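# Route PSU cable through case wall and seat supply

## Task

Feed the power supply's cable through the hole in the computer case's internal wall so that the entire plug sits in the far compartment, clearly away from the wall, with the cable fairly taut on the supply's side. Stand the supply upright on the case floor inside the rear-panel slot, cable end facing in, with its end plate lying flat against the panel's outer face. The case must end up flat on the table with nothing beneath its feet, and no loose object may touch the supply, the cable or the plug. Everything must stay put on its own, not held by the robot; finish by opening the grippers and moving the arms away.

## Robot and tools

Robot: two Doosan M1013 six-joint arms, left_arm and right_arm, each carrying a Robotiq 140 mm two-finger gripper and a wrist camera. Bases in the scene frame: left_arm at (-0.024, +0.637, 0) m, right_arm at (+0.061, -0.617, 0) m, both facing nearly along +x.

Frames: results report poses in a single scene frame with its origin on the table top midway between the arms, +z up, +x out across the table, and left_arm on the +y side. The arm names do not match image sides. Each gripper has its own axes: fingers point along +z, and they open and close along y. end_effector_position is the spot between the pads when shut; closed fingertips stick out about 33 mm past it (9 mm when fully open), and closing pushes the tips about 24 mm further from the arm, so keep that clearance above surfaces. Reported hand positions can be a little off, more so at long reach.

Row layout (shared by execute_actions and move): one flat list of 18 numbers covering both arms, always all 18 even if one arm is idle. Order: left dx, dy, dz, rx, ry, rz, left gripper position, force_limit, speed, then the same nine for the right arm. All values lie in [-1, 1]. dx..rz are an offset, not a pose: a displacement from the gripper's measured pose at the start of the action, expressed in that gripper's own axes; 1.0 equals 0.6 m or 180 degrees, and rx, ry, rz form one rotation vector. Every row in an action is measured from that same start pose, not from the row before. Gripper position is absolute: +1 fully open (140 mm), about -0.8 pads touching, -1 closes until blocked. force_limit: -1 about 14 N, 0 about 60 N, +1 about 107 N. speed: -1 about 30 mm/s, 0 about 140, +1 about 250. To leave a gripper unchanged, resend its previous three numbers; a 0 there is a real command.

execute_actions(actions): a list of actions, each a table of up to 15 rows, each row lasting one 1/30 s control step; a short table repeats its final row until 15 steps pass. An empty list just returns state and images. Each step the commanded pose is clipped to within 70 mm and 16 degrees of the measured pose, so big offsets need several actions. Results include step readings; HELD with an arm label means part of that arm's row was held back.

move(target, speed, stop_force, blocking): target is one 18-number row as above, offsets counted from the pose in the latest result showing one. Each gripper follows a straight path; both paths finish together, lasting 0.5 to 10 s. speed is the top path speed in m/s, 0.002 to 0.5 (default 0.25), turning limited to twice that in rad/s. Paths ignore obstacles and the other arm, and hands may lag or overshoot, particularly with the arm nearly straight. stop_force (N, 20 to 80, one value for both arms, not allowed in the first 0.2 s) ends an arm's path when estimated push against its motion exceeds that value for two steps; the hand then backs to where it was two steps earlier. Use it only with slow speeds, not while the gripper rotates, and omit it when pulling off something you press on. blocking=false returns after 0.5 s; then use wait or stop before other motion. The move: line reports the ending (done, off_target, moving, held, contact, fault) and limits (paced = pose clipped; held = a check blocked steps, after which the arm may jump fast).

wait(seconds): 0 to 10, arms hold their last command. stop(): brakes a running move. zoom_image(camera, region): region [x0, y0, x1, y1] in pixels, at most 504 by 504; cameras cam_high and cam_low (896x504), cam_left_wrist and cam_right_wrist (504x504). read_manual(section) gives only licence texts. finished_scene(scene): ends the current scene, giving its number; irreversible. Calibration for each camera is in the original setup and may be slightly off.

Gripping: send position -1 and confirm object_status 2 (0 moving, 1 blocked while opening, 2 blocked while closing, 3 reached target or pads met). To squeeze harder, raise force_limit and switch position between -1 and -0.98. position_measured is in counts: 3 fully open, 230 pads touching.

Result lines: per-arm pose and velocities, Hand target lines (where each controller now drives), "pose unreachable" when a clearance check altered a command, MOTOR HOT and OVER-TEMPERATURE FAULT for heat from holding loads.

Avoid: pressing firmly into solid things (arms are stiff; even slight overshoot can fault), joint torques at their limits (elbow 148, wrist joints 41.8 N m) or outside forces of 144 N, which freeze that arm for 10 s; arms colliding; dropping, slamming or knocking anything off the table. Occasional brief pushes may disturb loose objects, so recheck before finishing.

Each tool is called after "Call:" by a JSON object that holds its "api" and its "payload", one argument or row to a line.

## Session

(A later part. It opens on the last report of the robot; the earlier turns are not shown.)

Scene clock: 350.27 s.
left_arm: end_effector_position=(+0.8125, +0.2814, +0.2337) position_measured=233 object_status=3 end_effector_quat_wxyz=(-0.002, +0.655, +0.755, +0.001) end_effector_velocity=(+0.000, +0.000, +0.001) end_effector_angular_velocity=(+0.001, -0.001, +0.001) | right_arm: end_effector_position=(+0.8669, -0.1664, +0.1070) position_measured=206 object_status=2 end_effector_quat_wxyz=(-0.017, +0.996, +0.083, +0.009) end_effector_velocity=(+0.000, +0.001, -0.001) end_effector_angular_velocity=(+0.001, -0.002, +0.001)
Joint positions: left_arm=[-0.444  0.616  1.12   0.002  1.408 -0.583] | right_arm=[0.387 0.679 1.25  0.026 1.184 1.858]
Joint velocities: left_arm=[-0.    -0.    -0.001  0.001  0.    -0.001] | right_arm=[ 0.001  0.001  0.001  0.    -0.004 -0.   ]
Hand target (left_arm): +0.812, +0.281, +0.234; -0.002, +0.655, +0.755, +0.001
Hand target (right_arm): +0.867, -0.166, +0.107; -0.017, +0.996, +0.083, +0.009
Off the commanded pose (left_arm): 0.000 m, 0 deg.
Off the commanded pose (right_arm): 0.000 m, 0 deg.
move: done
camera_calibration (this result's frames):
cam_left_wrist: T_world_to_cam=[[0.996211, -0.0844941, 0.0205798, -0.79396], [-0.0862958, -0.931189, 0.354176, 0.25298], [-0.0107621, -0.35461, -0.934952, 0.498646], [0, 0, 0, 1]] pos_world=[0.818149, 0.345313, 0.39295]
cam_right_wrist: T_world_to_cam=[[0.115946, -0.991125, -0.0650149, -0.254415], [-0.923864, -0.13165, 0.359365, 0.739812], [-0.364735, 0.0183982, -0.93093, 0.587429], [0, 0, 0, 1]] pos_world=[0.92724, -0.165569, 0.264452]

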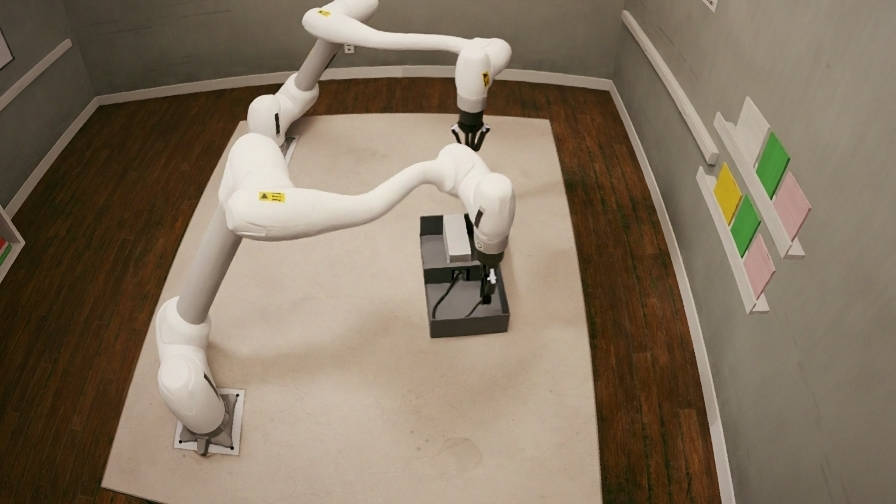

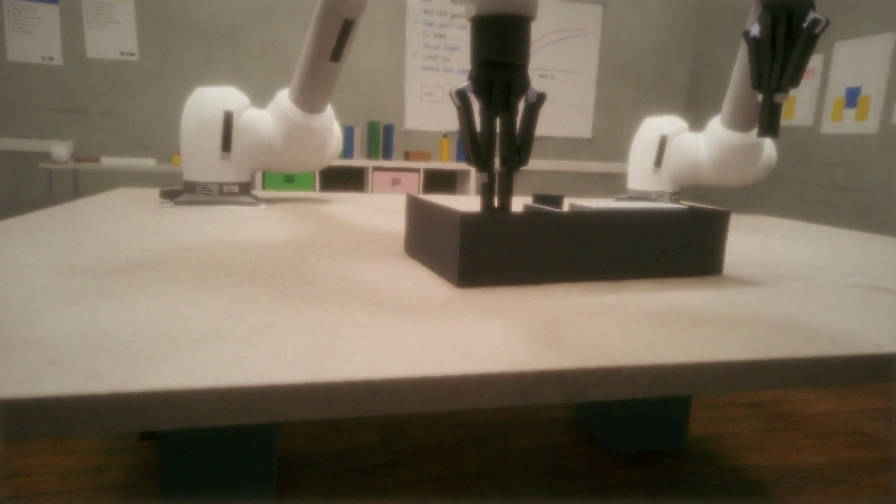

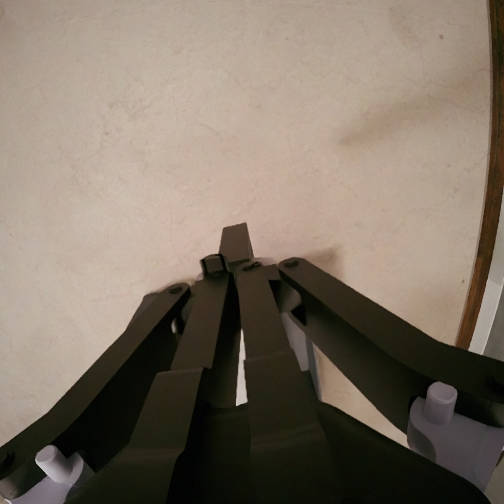

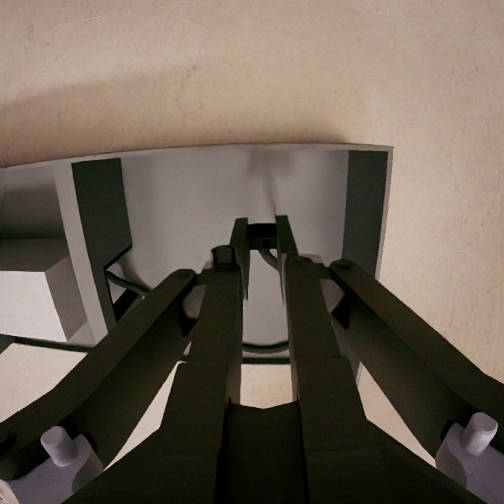

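Shift 2 cm more +x to pull the loop in from the open side.

Call:
{"api": "move", "payload": {
  "target": [0,0,0,0,0,0,-1,0,0.5,0.03,0,0.092,0,0,0,-1,-0.5,-0.5],
  "speed": 0.04,
  "stop_force": 20
}}

Call:
{"api": "move", "payload": {
  "target": [0,0,0,0,0,0,-1,0,0.5,0,0,0,0,0,0,-0.45,-0.5,-0.5]
}}

Call:
{"api": "move", "payload": {
  "target": [0,0,0,0,0,0,-1,0,0.5,0,0,-0.25,0,0,0,-0.45,-0.5,-0.5],
  "speed": 0.15
}}

Call:
{"api": "move", "payload": {
  "target": [0.2,-0.2,-0.05,0,0,0,-1,0,0.5,-0.3,0.45,-0.1,0,0,0,-0.45,-0.5,-0.5]
}}

Call:
{"api": "zoom_image", "payload": {
  "camera": "cam_high",
  "region": [390,195,540,345]
}}

Scene clock: 363.40 s.
left_arm: end_effector_position=(+0.8125, +0.2814, +0.2337) position_measured=233 object_status=3 end_effector_quat_wxyz=(-0.002, +0.655, +0.755, +0.001) end_effector_velocity=(+0.001, -0.000, +0.001) end_effector_angular_velocity=(-0.000, -0.003, +0.000) | right_arm: end_effector_position=(+0.8854, -0.1615, +0.0523) position_measured=206 object_status=2 end_effector_quat_wxyz=(-0.017, +0.996, +0.083, +0.009) end_effector_velocity=(+0.000, -0.000, -0.002) end_effector_angular_velocity=(-0.000, +0.001, -0.000)
Joint positions: left_arm=[-0.444  0.616  1.12   0.002  1.408 -0.583] | right_arm=[0.383 0.743 1.241 0.027 1.129 1.852]
Joint velocities: left_arm=[-0.    -0.    -0.     0.001 -0.002 -0.001] | right_arm=[-0.     0.002  0.     0.    -0.001 -0.001]
Hand target (left_arm): +0.812, +0.281, +0.234; -0.002, +0.655, +0.755, +0.001
Hand target (right_arm): +0.885, -0.161, +0.052; -0.017, +0.996, +0.083, +0.009
Off the commanded pose (left_arm): 0.000 m, 0 deg.
Off the commanded pose (right_arm): 0.000 m, 0 deg.
move: done
camera_calibration (this result's frames):
cam_left_wrist: T_world_to_cam=[[0.996211, -0.0844942, 0.0205798, -0.79396], [-0.0862959, -0.931189, 0.354176, 0.25298], [-0.0107621, -0.35461, -0.934952, 0.498646], [0, 0, 0, 1]] pos_world=[0.818149, 0.345312, 0.39295]
cam_right_wrist: T_world_to_cam=[[0.115917, -0.99113, -0.064998, -0.255278], [-0.923877, -0.131617, 0.359344, 0.777217], [-0.364712, 0.0183959, -0.930939, 0.543127], [0, 0, 0, 1]] pos_world=[0.945728, -0.160709, 0.209737]

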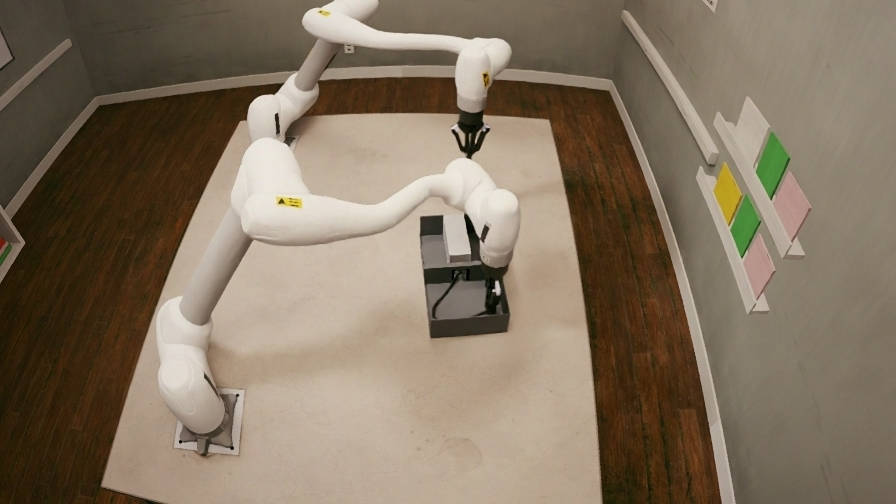

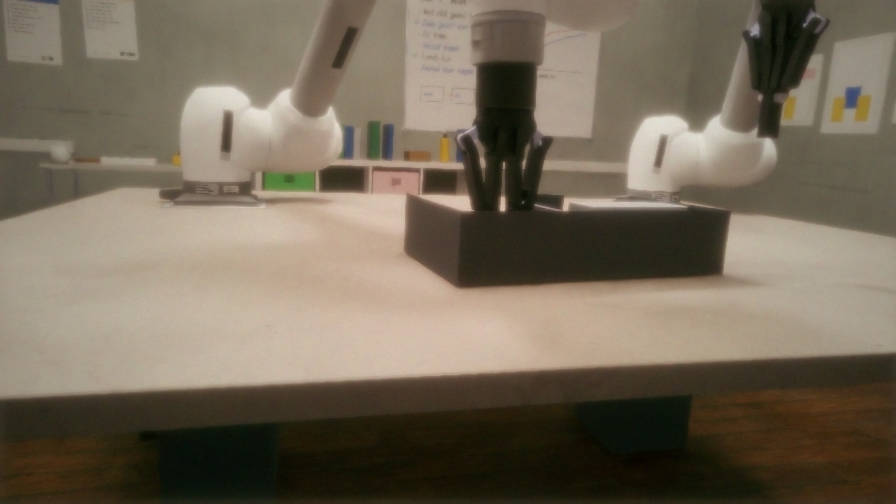

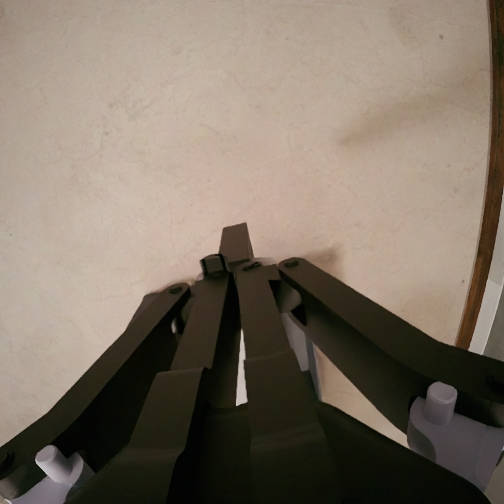

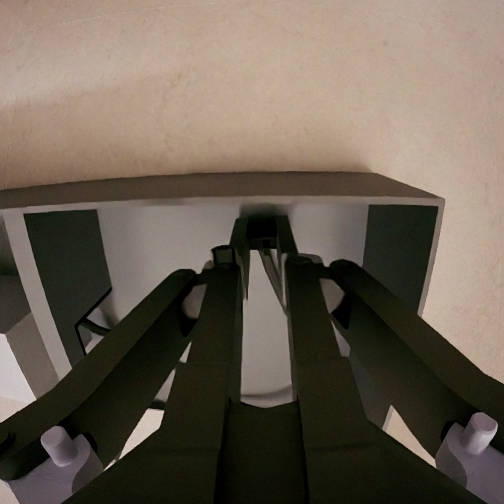

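Scene clock: 363.90 s.
left_arm: end_effector_position=(+0.8125, +0.2814, +0.2337) position_measured=233 object_status=3 end_effector_quat_wxyz=(-0.002, +0.655, +0.755, +0.001) end_effector_velocity=(-0.000, -0.000, -0.001) end_effector_angular_velocity=(-0.000, +0.001, +0.000) | right_arm: end_effector_position=(+0.8854, -0.1615, +0.0523) position_measured=186 object_status=3 end_effector_quat_wxyz=(-0.017, +0.996, +0.083, +0.009) end_effector_velocity=(-0.000, +0.001, -0.000) end_effector_angular_velocity=(+0.000, +0.000, +0.000)
Joint positions: left_arm=[-0.444  0.616  1.12   0.002  1.408 -0.583] | right_arm=[0.383 0.743 1.241 0.027 1.129 1.852]
Joint velocities: left_arm=[-0.     0.001  0.001 -0.    -0.001 -0.   ] | right_arm=[ 0.001  0.    -0.     0.     0.     0.   ]
Hand target (left_arm): +0.812, +0.281, +0.234; -0.002, +0.655, +0.755, +0.001
Hand target (right_arm): +0.885, -0.162, +0.052; -0.017, +0.996, +0.083, +0.009
Off the commanded pose (left_arm): 0.000 m, 0 deg.
Off the commanded pose (right_arm): 0.000 m, 0 deg.
move: done
camera_calibration (this result's frames):
cam_left_wrist: T_world_to_cam=[[0.996211, -0.084494, 0.0205798, -0.79396], [-0.0862957, -0.931189, 0.354176, 0.25298], [-0.0107621, -0.35461, -0.934952, 0.498646], [0, 0, 0, 1]] pos_world=[0.818149, 0.345313, 0.39295]
cam_right_wrist: T_world_to_cam=[[0.115915, -0.99113, -0.0650038, -0.255274], [-0.923877, -0.131617, 0.359343, 0.777243], [-0.364711, 0.0184025, -0.930939, 0.543097], [0, 0, 0, 1]] pos_world=[0.945741, -0.160705, 0.2097]

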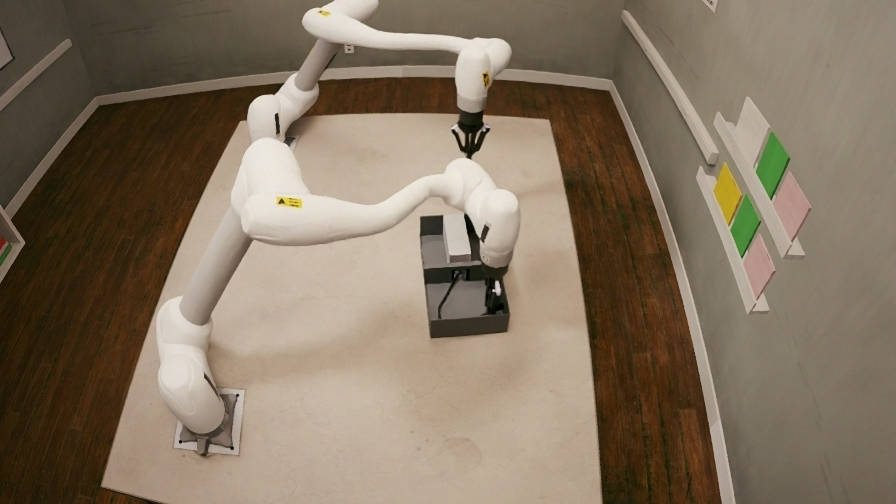

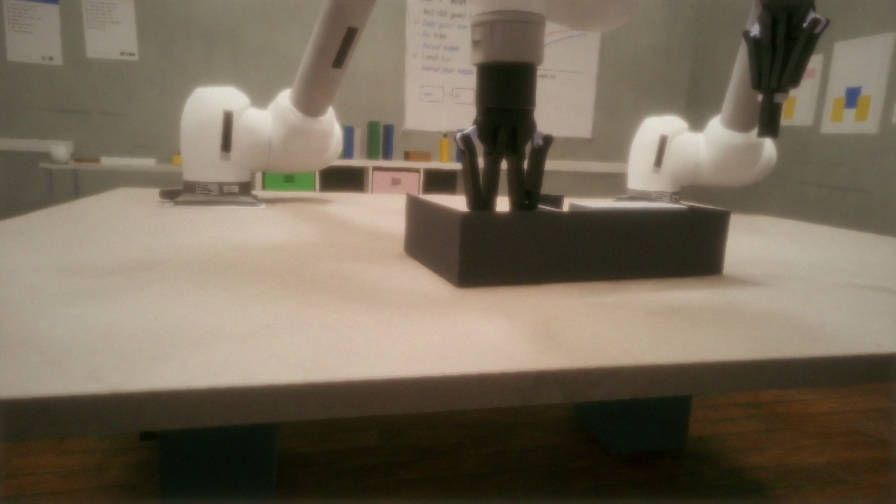

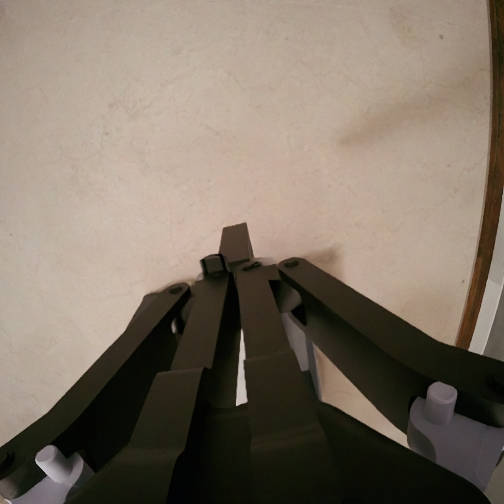

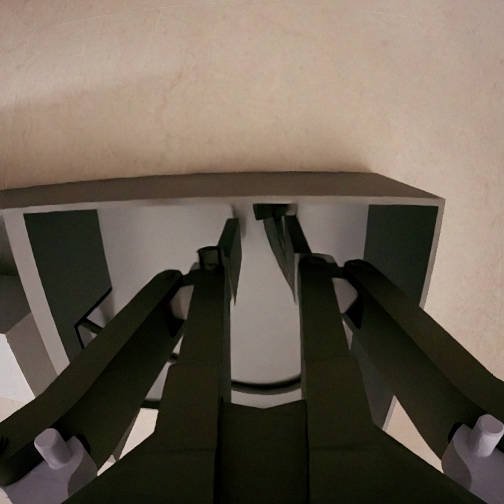

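Scene clock: 365.37 s.
left_arm: end_effector_position=(+0.8125, +0.2814, +0.2337) position_measured=233 object_status=3 end_effector_quat_wxyz=(-0.002, +0.655, +0.755, +0.001) end_effector_velocity=(+0.000, -0.000, +0.000) end_effector_angular_velocity=(-0.001, -0.001, +0.001) | right_arm: end_effector_position=(+0.8832, -0.1666, +0.2021) position_measured=186 object_status=3 end_effector_quat_wxyz=(-0.017, +0.996, +0.083, +0.009) end_effector_velocity=(-0.000, +0.001, +0.001) end_effector_angular_velocity=(-0.001, -0.000, +0.001)
Joint positions: left_arm=[-0.444  0.616  1.12   0.002  1.408 -0.583] | right_arm=[0.379 0.657 1.11  0.025 1.346 1.854]
Joint velocities: left_arm=[-0.    -0.     0.    -0.001 -0.001 -0.   ] | right_arm=[ 0.001 -0.    -0.002 -0.001  0.002  0.   ]
Hand target (left_arm): +0.812, +0.281, +0.234; -0.002, +0.655, +0.755, +0.001
Hand target (right_arm): +0.883, -0.167, +0.202; -0.017, +0.996, +0.083, +0.009
Off the commanded pose (left_arm): 0.000 m, 0 deg.
Off the commanded pose (right_arm): 0.000 m, 0 deg.
move: done
camera_calibration (this result's frames):
cam_left_wrist: T_world_to_cam=[[0.996211, -0.0844942, 0.0205797, -0.793959], [-0.0862958, -0.931189, 0.354176, 0.25298], [-0.0107622, -0.35461, -0.934952, 0.498646], [0, 0, 0, 1]] pos_world=[0.818149, 0.345312, 0.39295]
cam_right_wrist: T_world_to_cam=[[0.116038, -0.991114, -0.0650264, -0.250428], [-0.923853, -0.131741, 0.35936, 0.720691], [-0.364734, 0.0183754, -0.930931, 0.681886], [0, 0, 0, 1]] pos_world=[0.943579, -0.165789, 0.359517]

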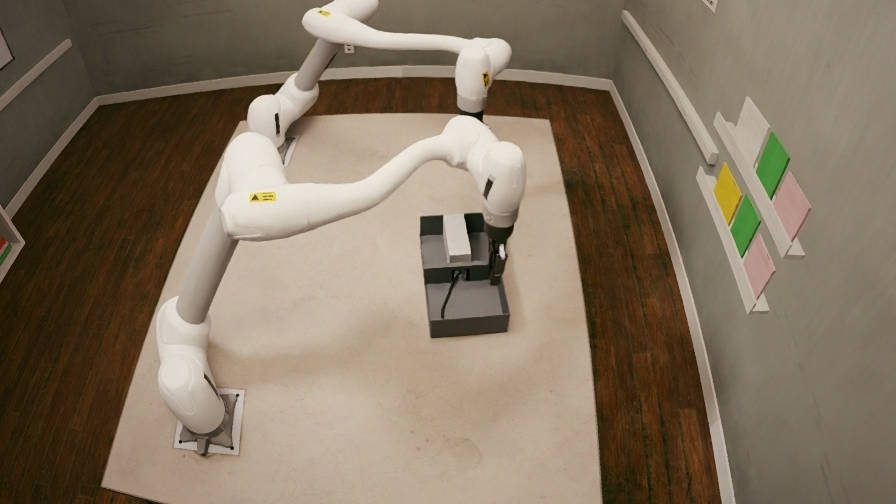

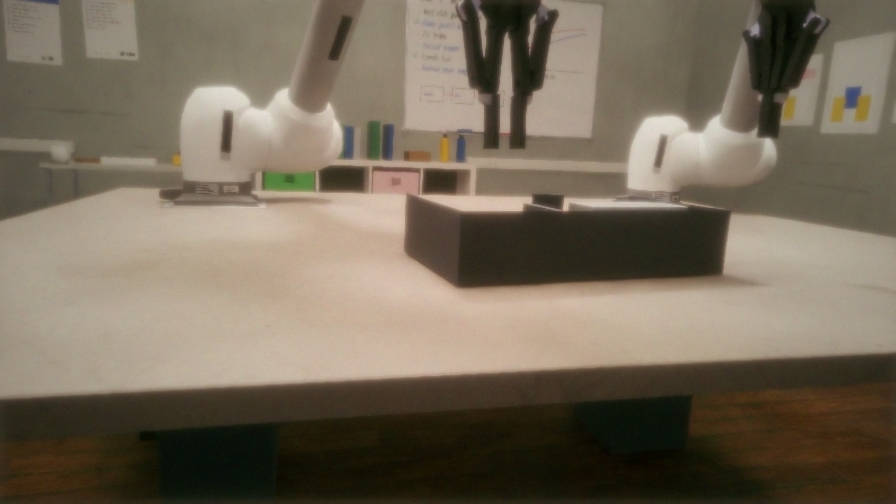

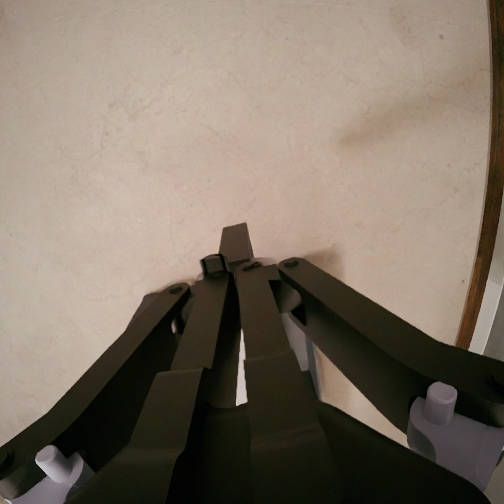

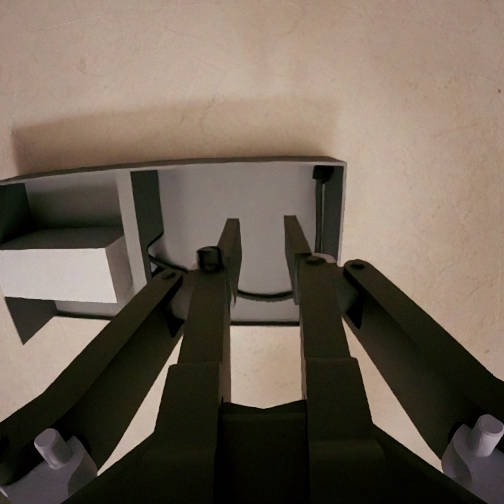

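Scene clock: 367.23 s.
left_arm: end_effector_position=(+0.6767, +0.3830, +0.2642) position_measured=233 object_status=3 end_effector_quat_wxyz=(-0.002, +0.655, +0.755, +0.001) end_effector_velocity=(+0.000, +0.000, -0.000) end_effector_angular_velocity=(-0.001, +0.000, +0.000) | right_arm: end_effector_position=(+0.7503, -0.4647, +0.2503) position_measured=186 object_status=3 end_effector_quat_wxyz=(-0.016, +0.996, +0.083, +0.009) end_effector_velocity=(-0.000, +0.000, +0.000) end_effector_angular_velocity=(+0.000, -0.002, +0.002)
Joint positions: left_arm=[-0.398  0.337  1.489  0.002  1.319 -0.538] | right_arm=[0.077 0.269 1.607 0.033 1.246 1.547]
Joint velocities: left_arm=[ 0.001 -0.     0.001 -0.001 -0.001  0.001] | right_arm=[ 0.    -0.001  0.001  0.    -0.002 -0.002]
Hand target (left_arm): +0.677, +0.383, +0.264; -0.002, +0.655, +0.755, +0.001
Hand target (right_arm): +0.750, -0.465, +0.250; -0.016, +0.996, +0.083, +0.009
Off the commanded pose (left_arm): 0.000 m, 0 deg.
Off the commanded pose (right_arm): 0.001 m, 0 deg.
move: done
camera_calibration (this result's frames):
cam_left_wrist: T_world_to_cam=[[0.9962, -0.084644, 0.0205255, -0.650653], [-0.0864179, -0.931218, 0.35407, 0.325166], [-0.0108561, -0.354498, -0.934994, 0.561801], [0, 0, 0, 1]] pos_world=[0.682379, 0.446884, 0.423504]
cam_right_wrist: T_world_to_cam=[[0.115997, -0.991169, -0.0642537, -0.527522], [-0.924009, -0.131415, 0.359079, 0.541696], [-0.364352, 0.0177188, -0.931093, 0.683203], [0, 0, 0, 1]] pos_world=[0.81065, -0.463782, 0.407718]

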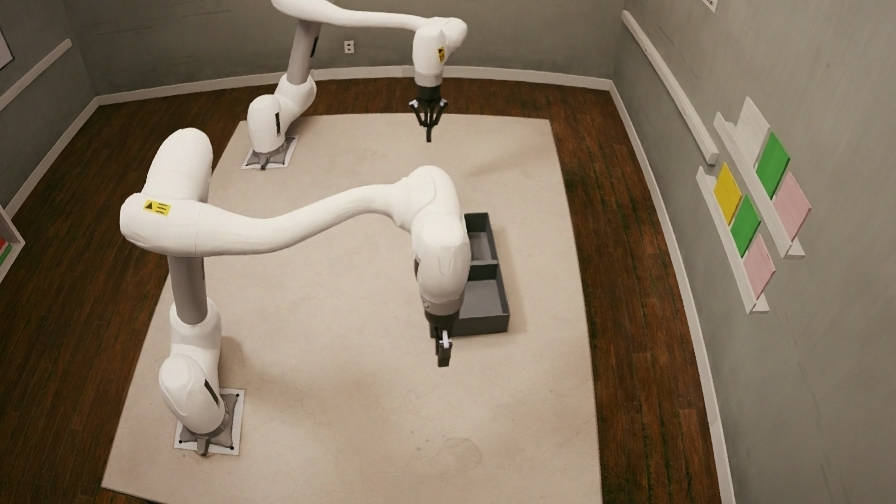

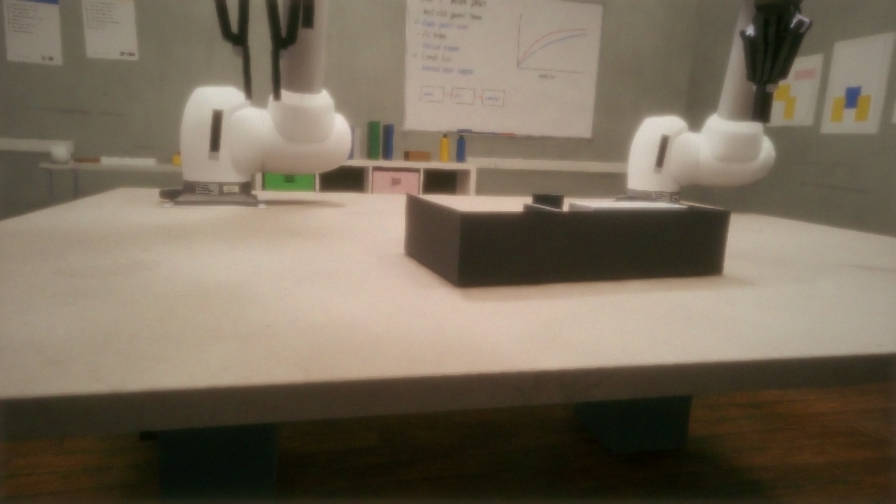

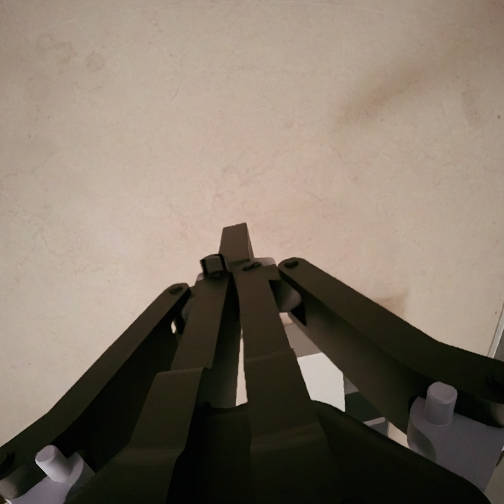

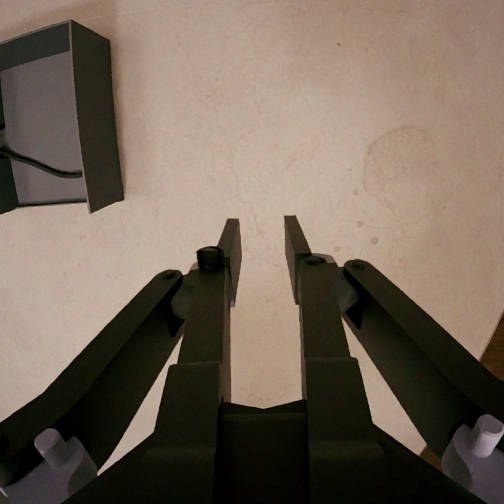

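Region (390, 195, 540, 345) of cam_high's 896x504 image, scaled by 3.360, with more detail than that image has.

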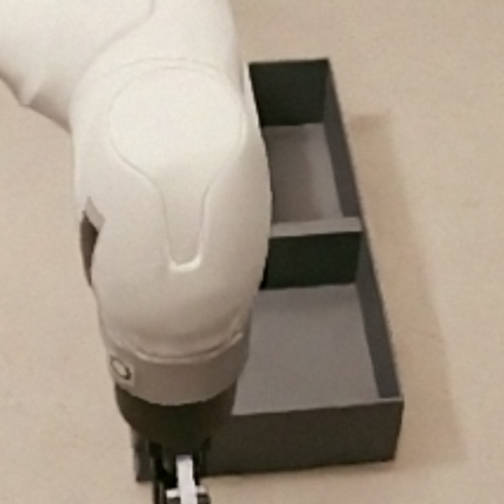

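Call:
{"api": "finished_scene", "payload": {
  "scene": 2
}}

The scene is finished: the task was done.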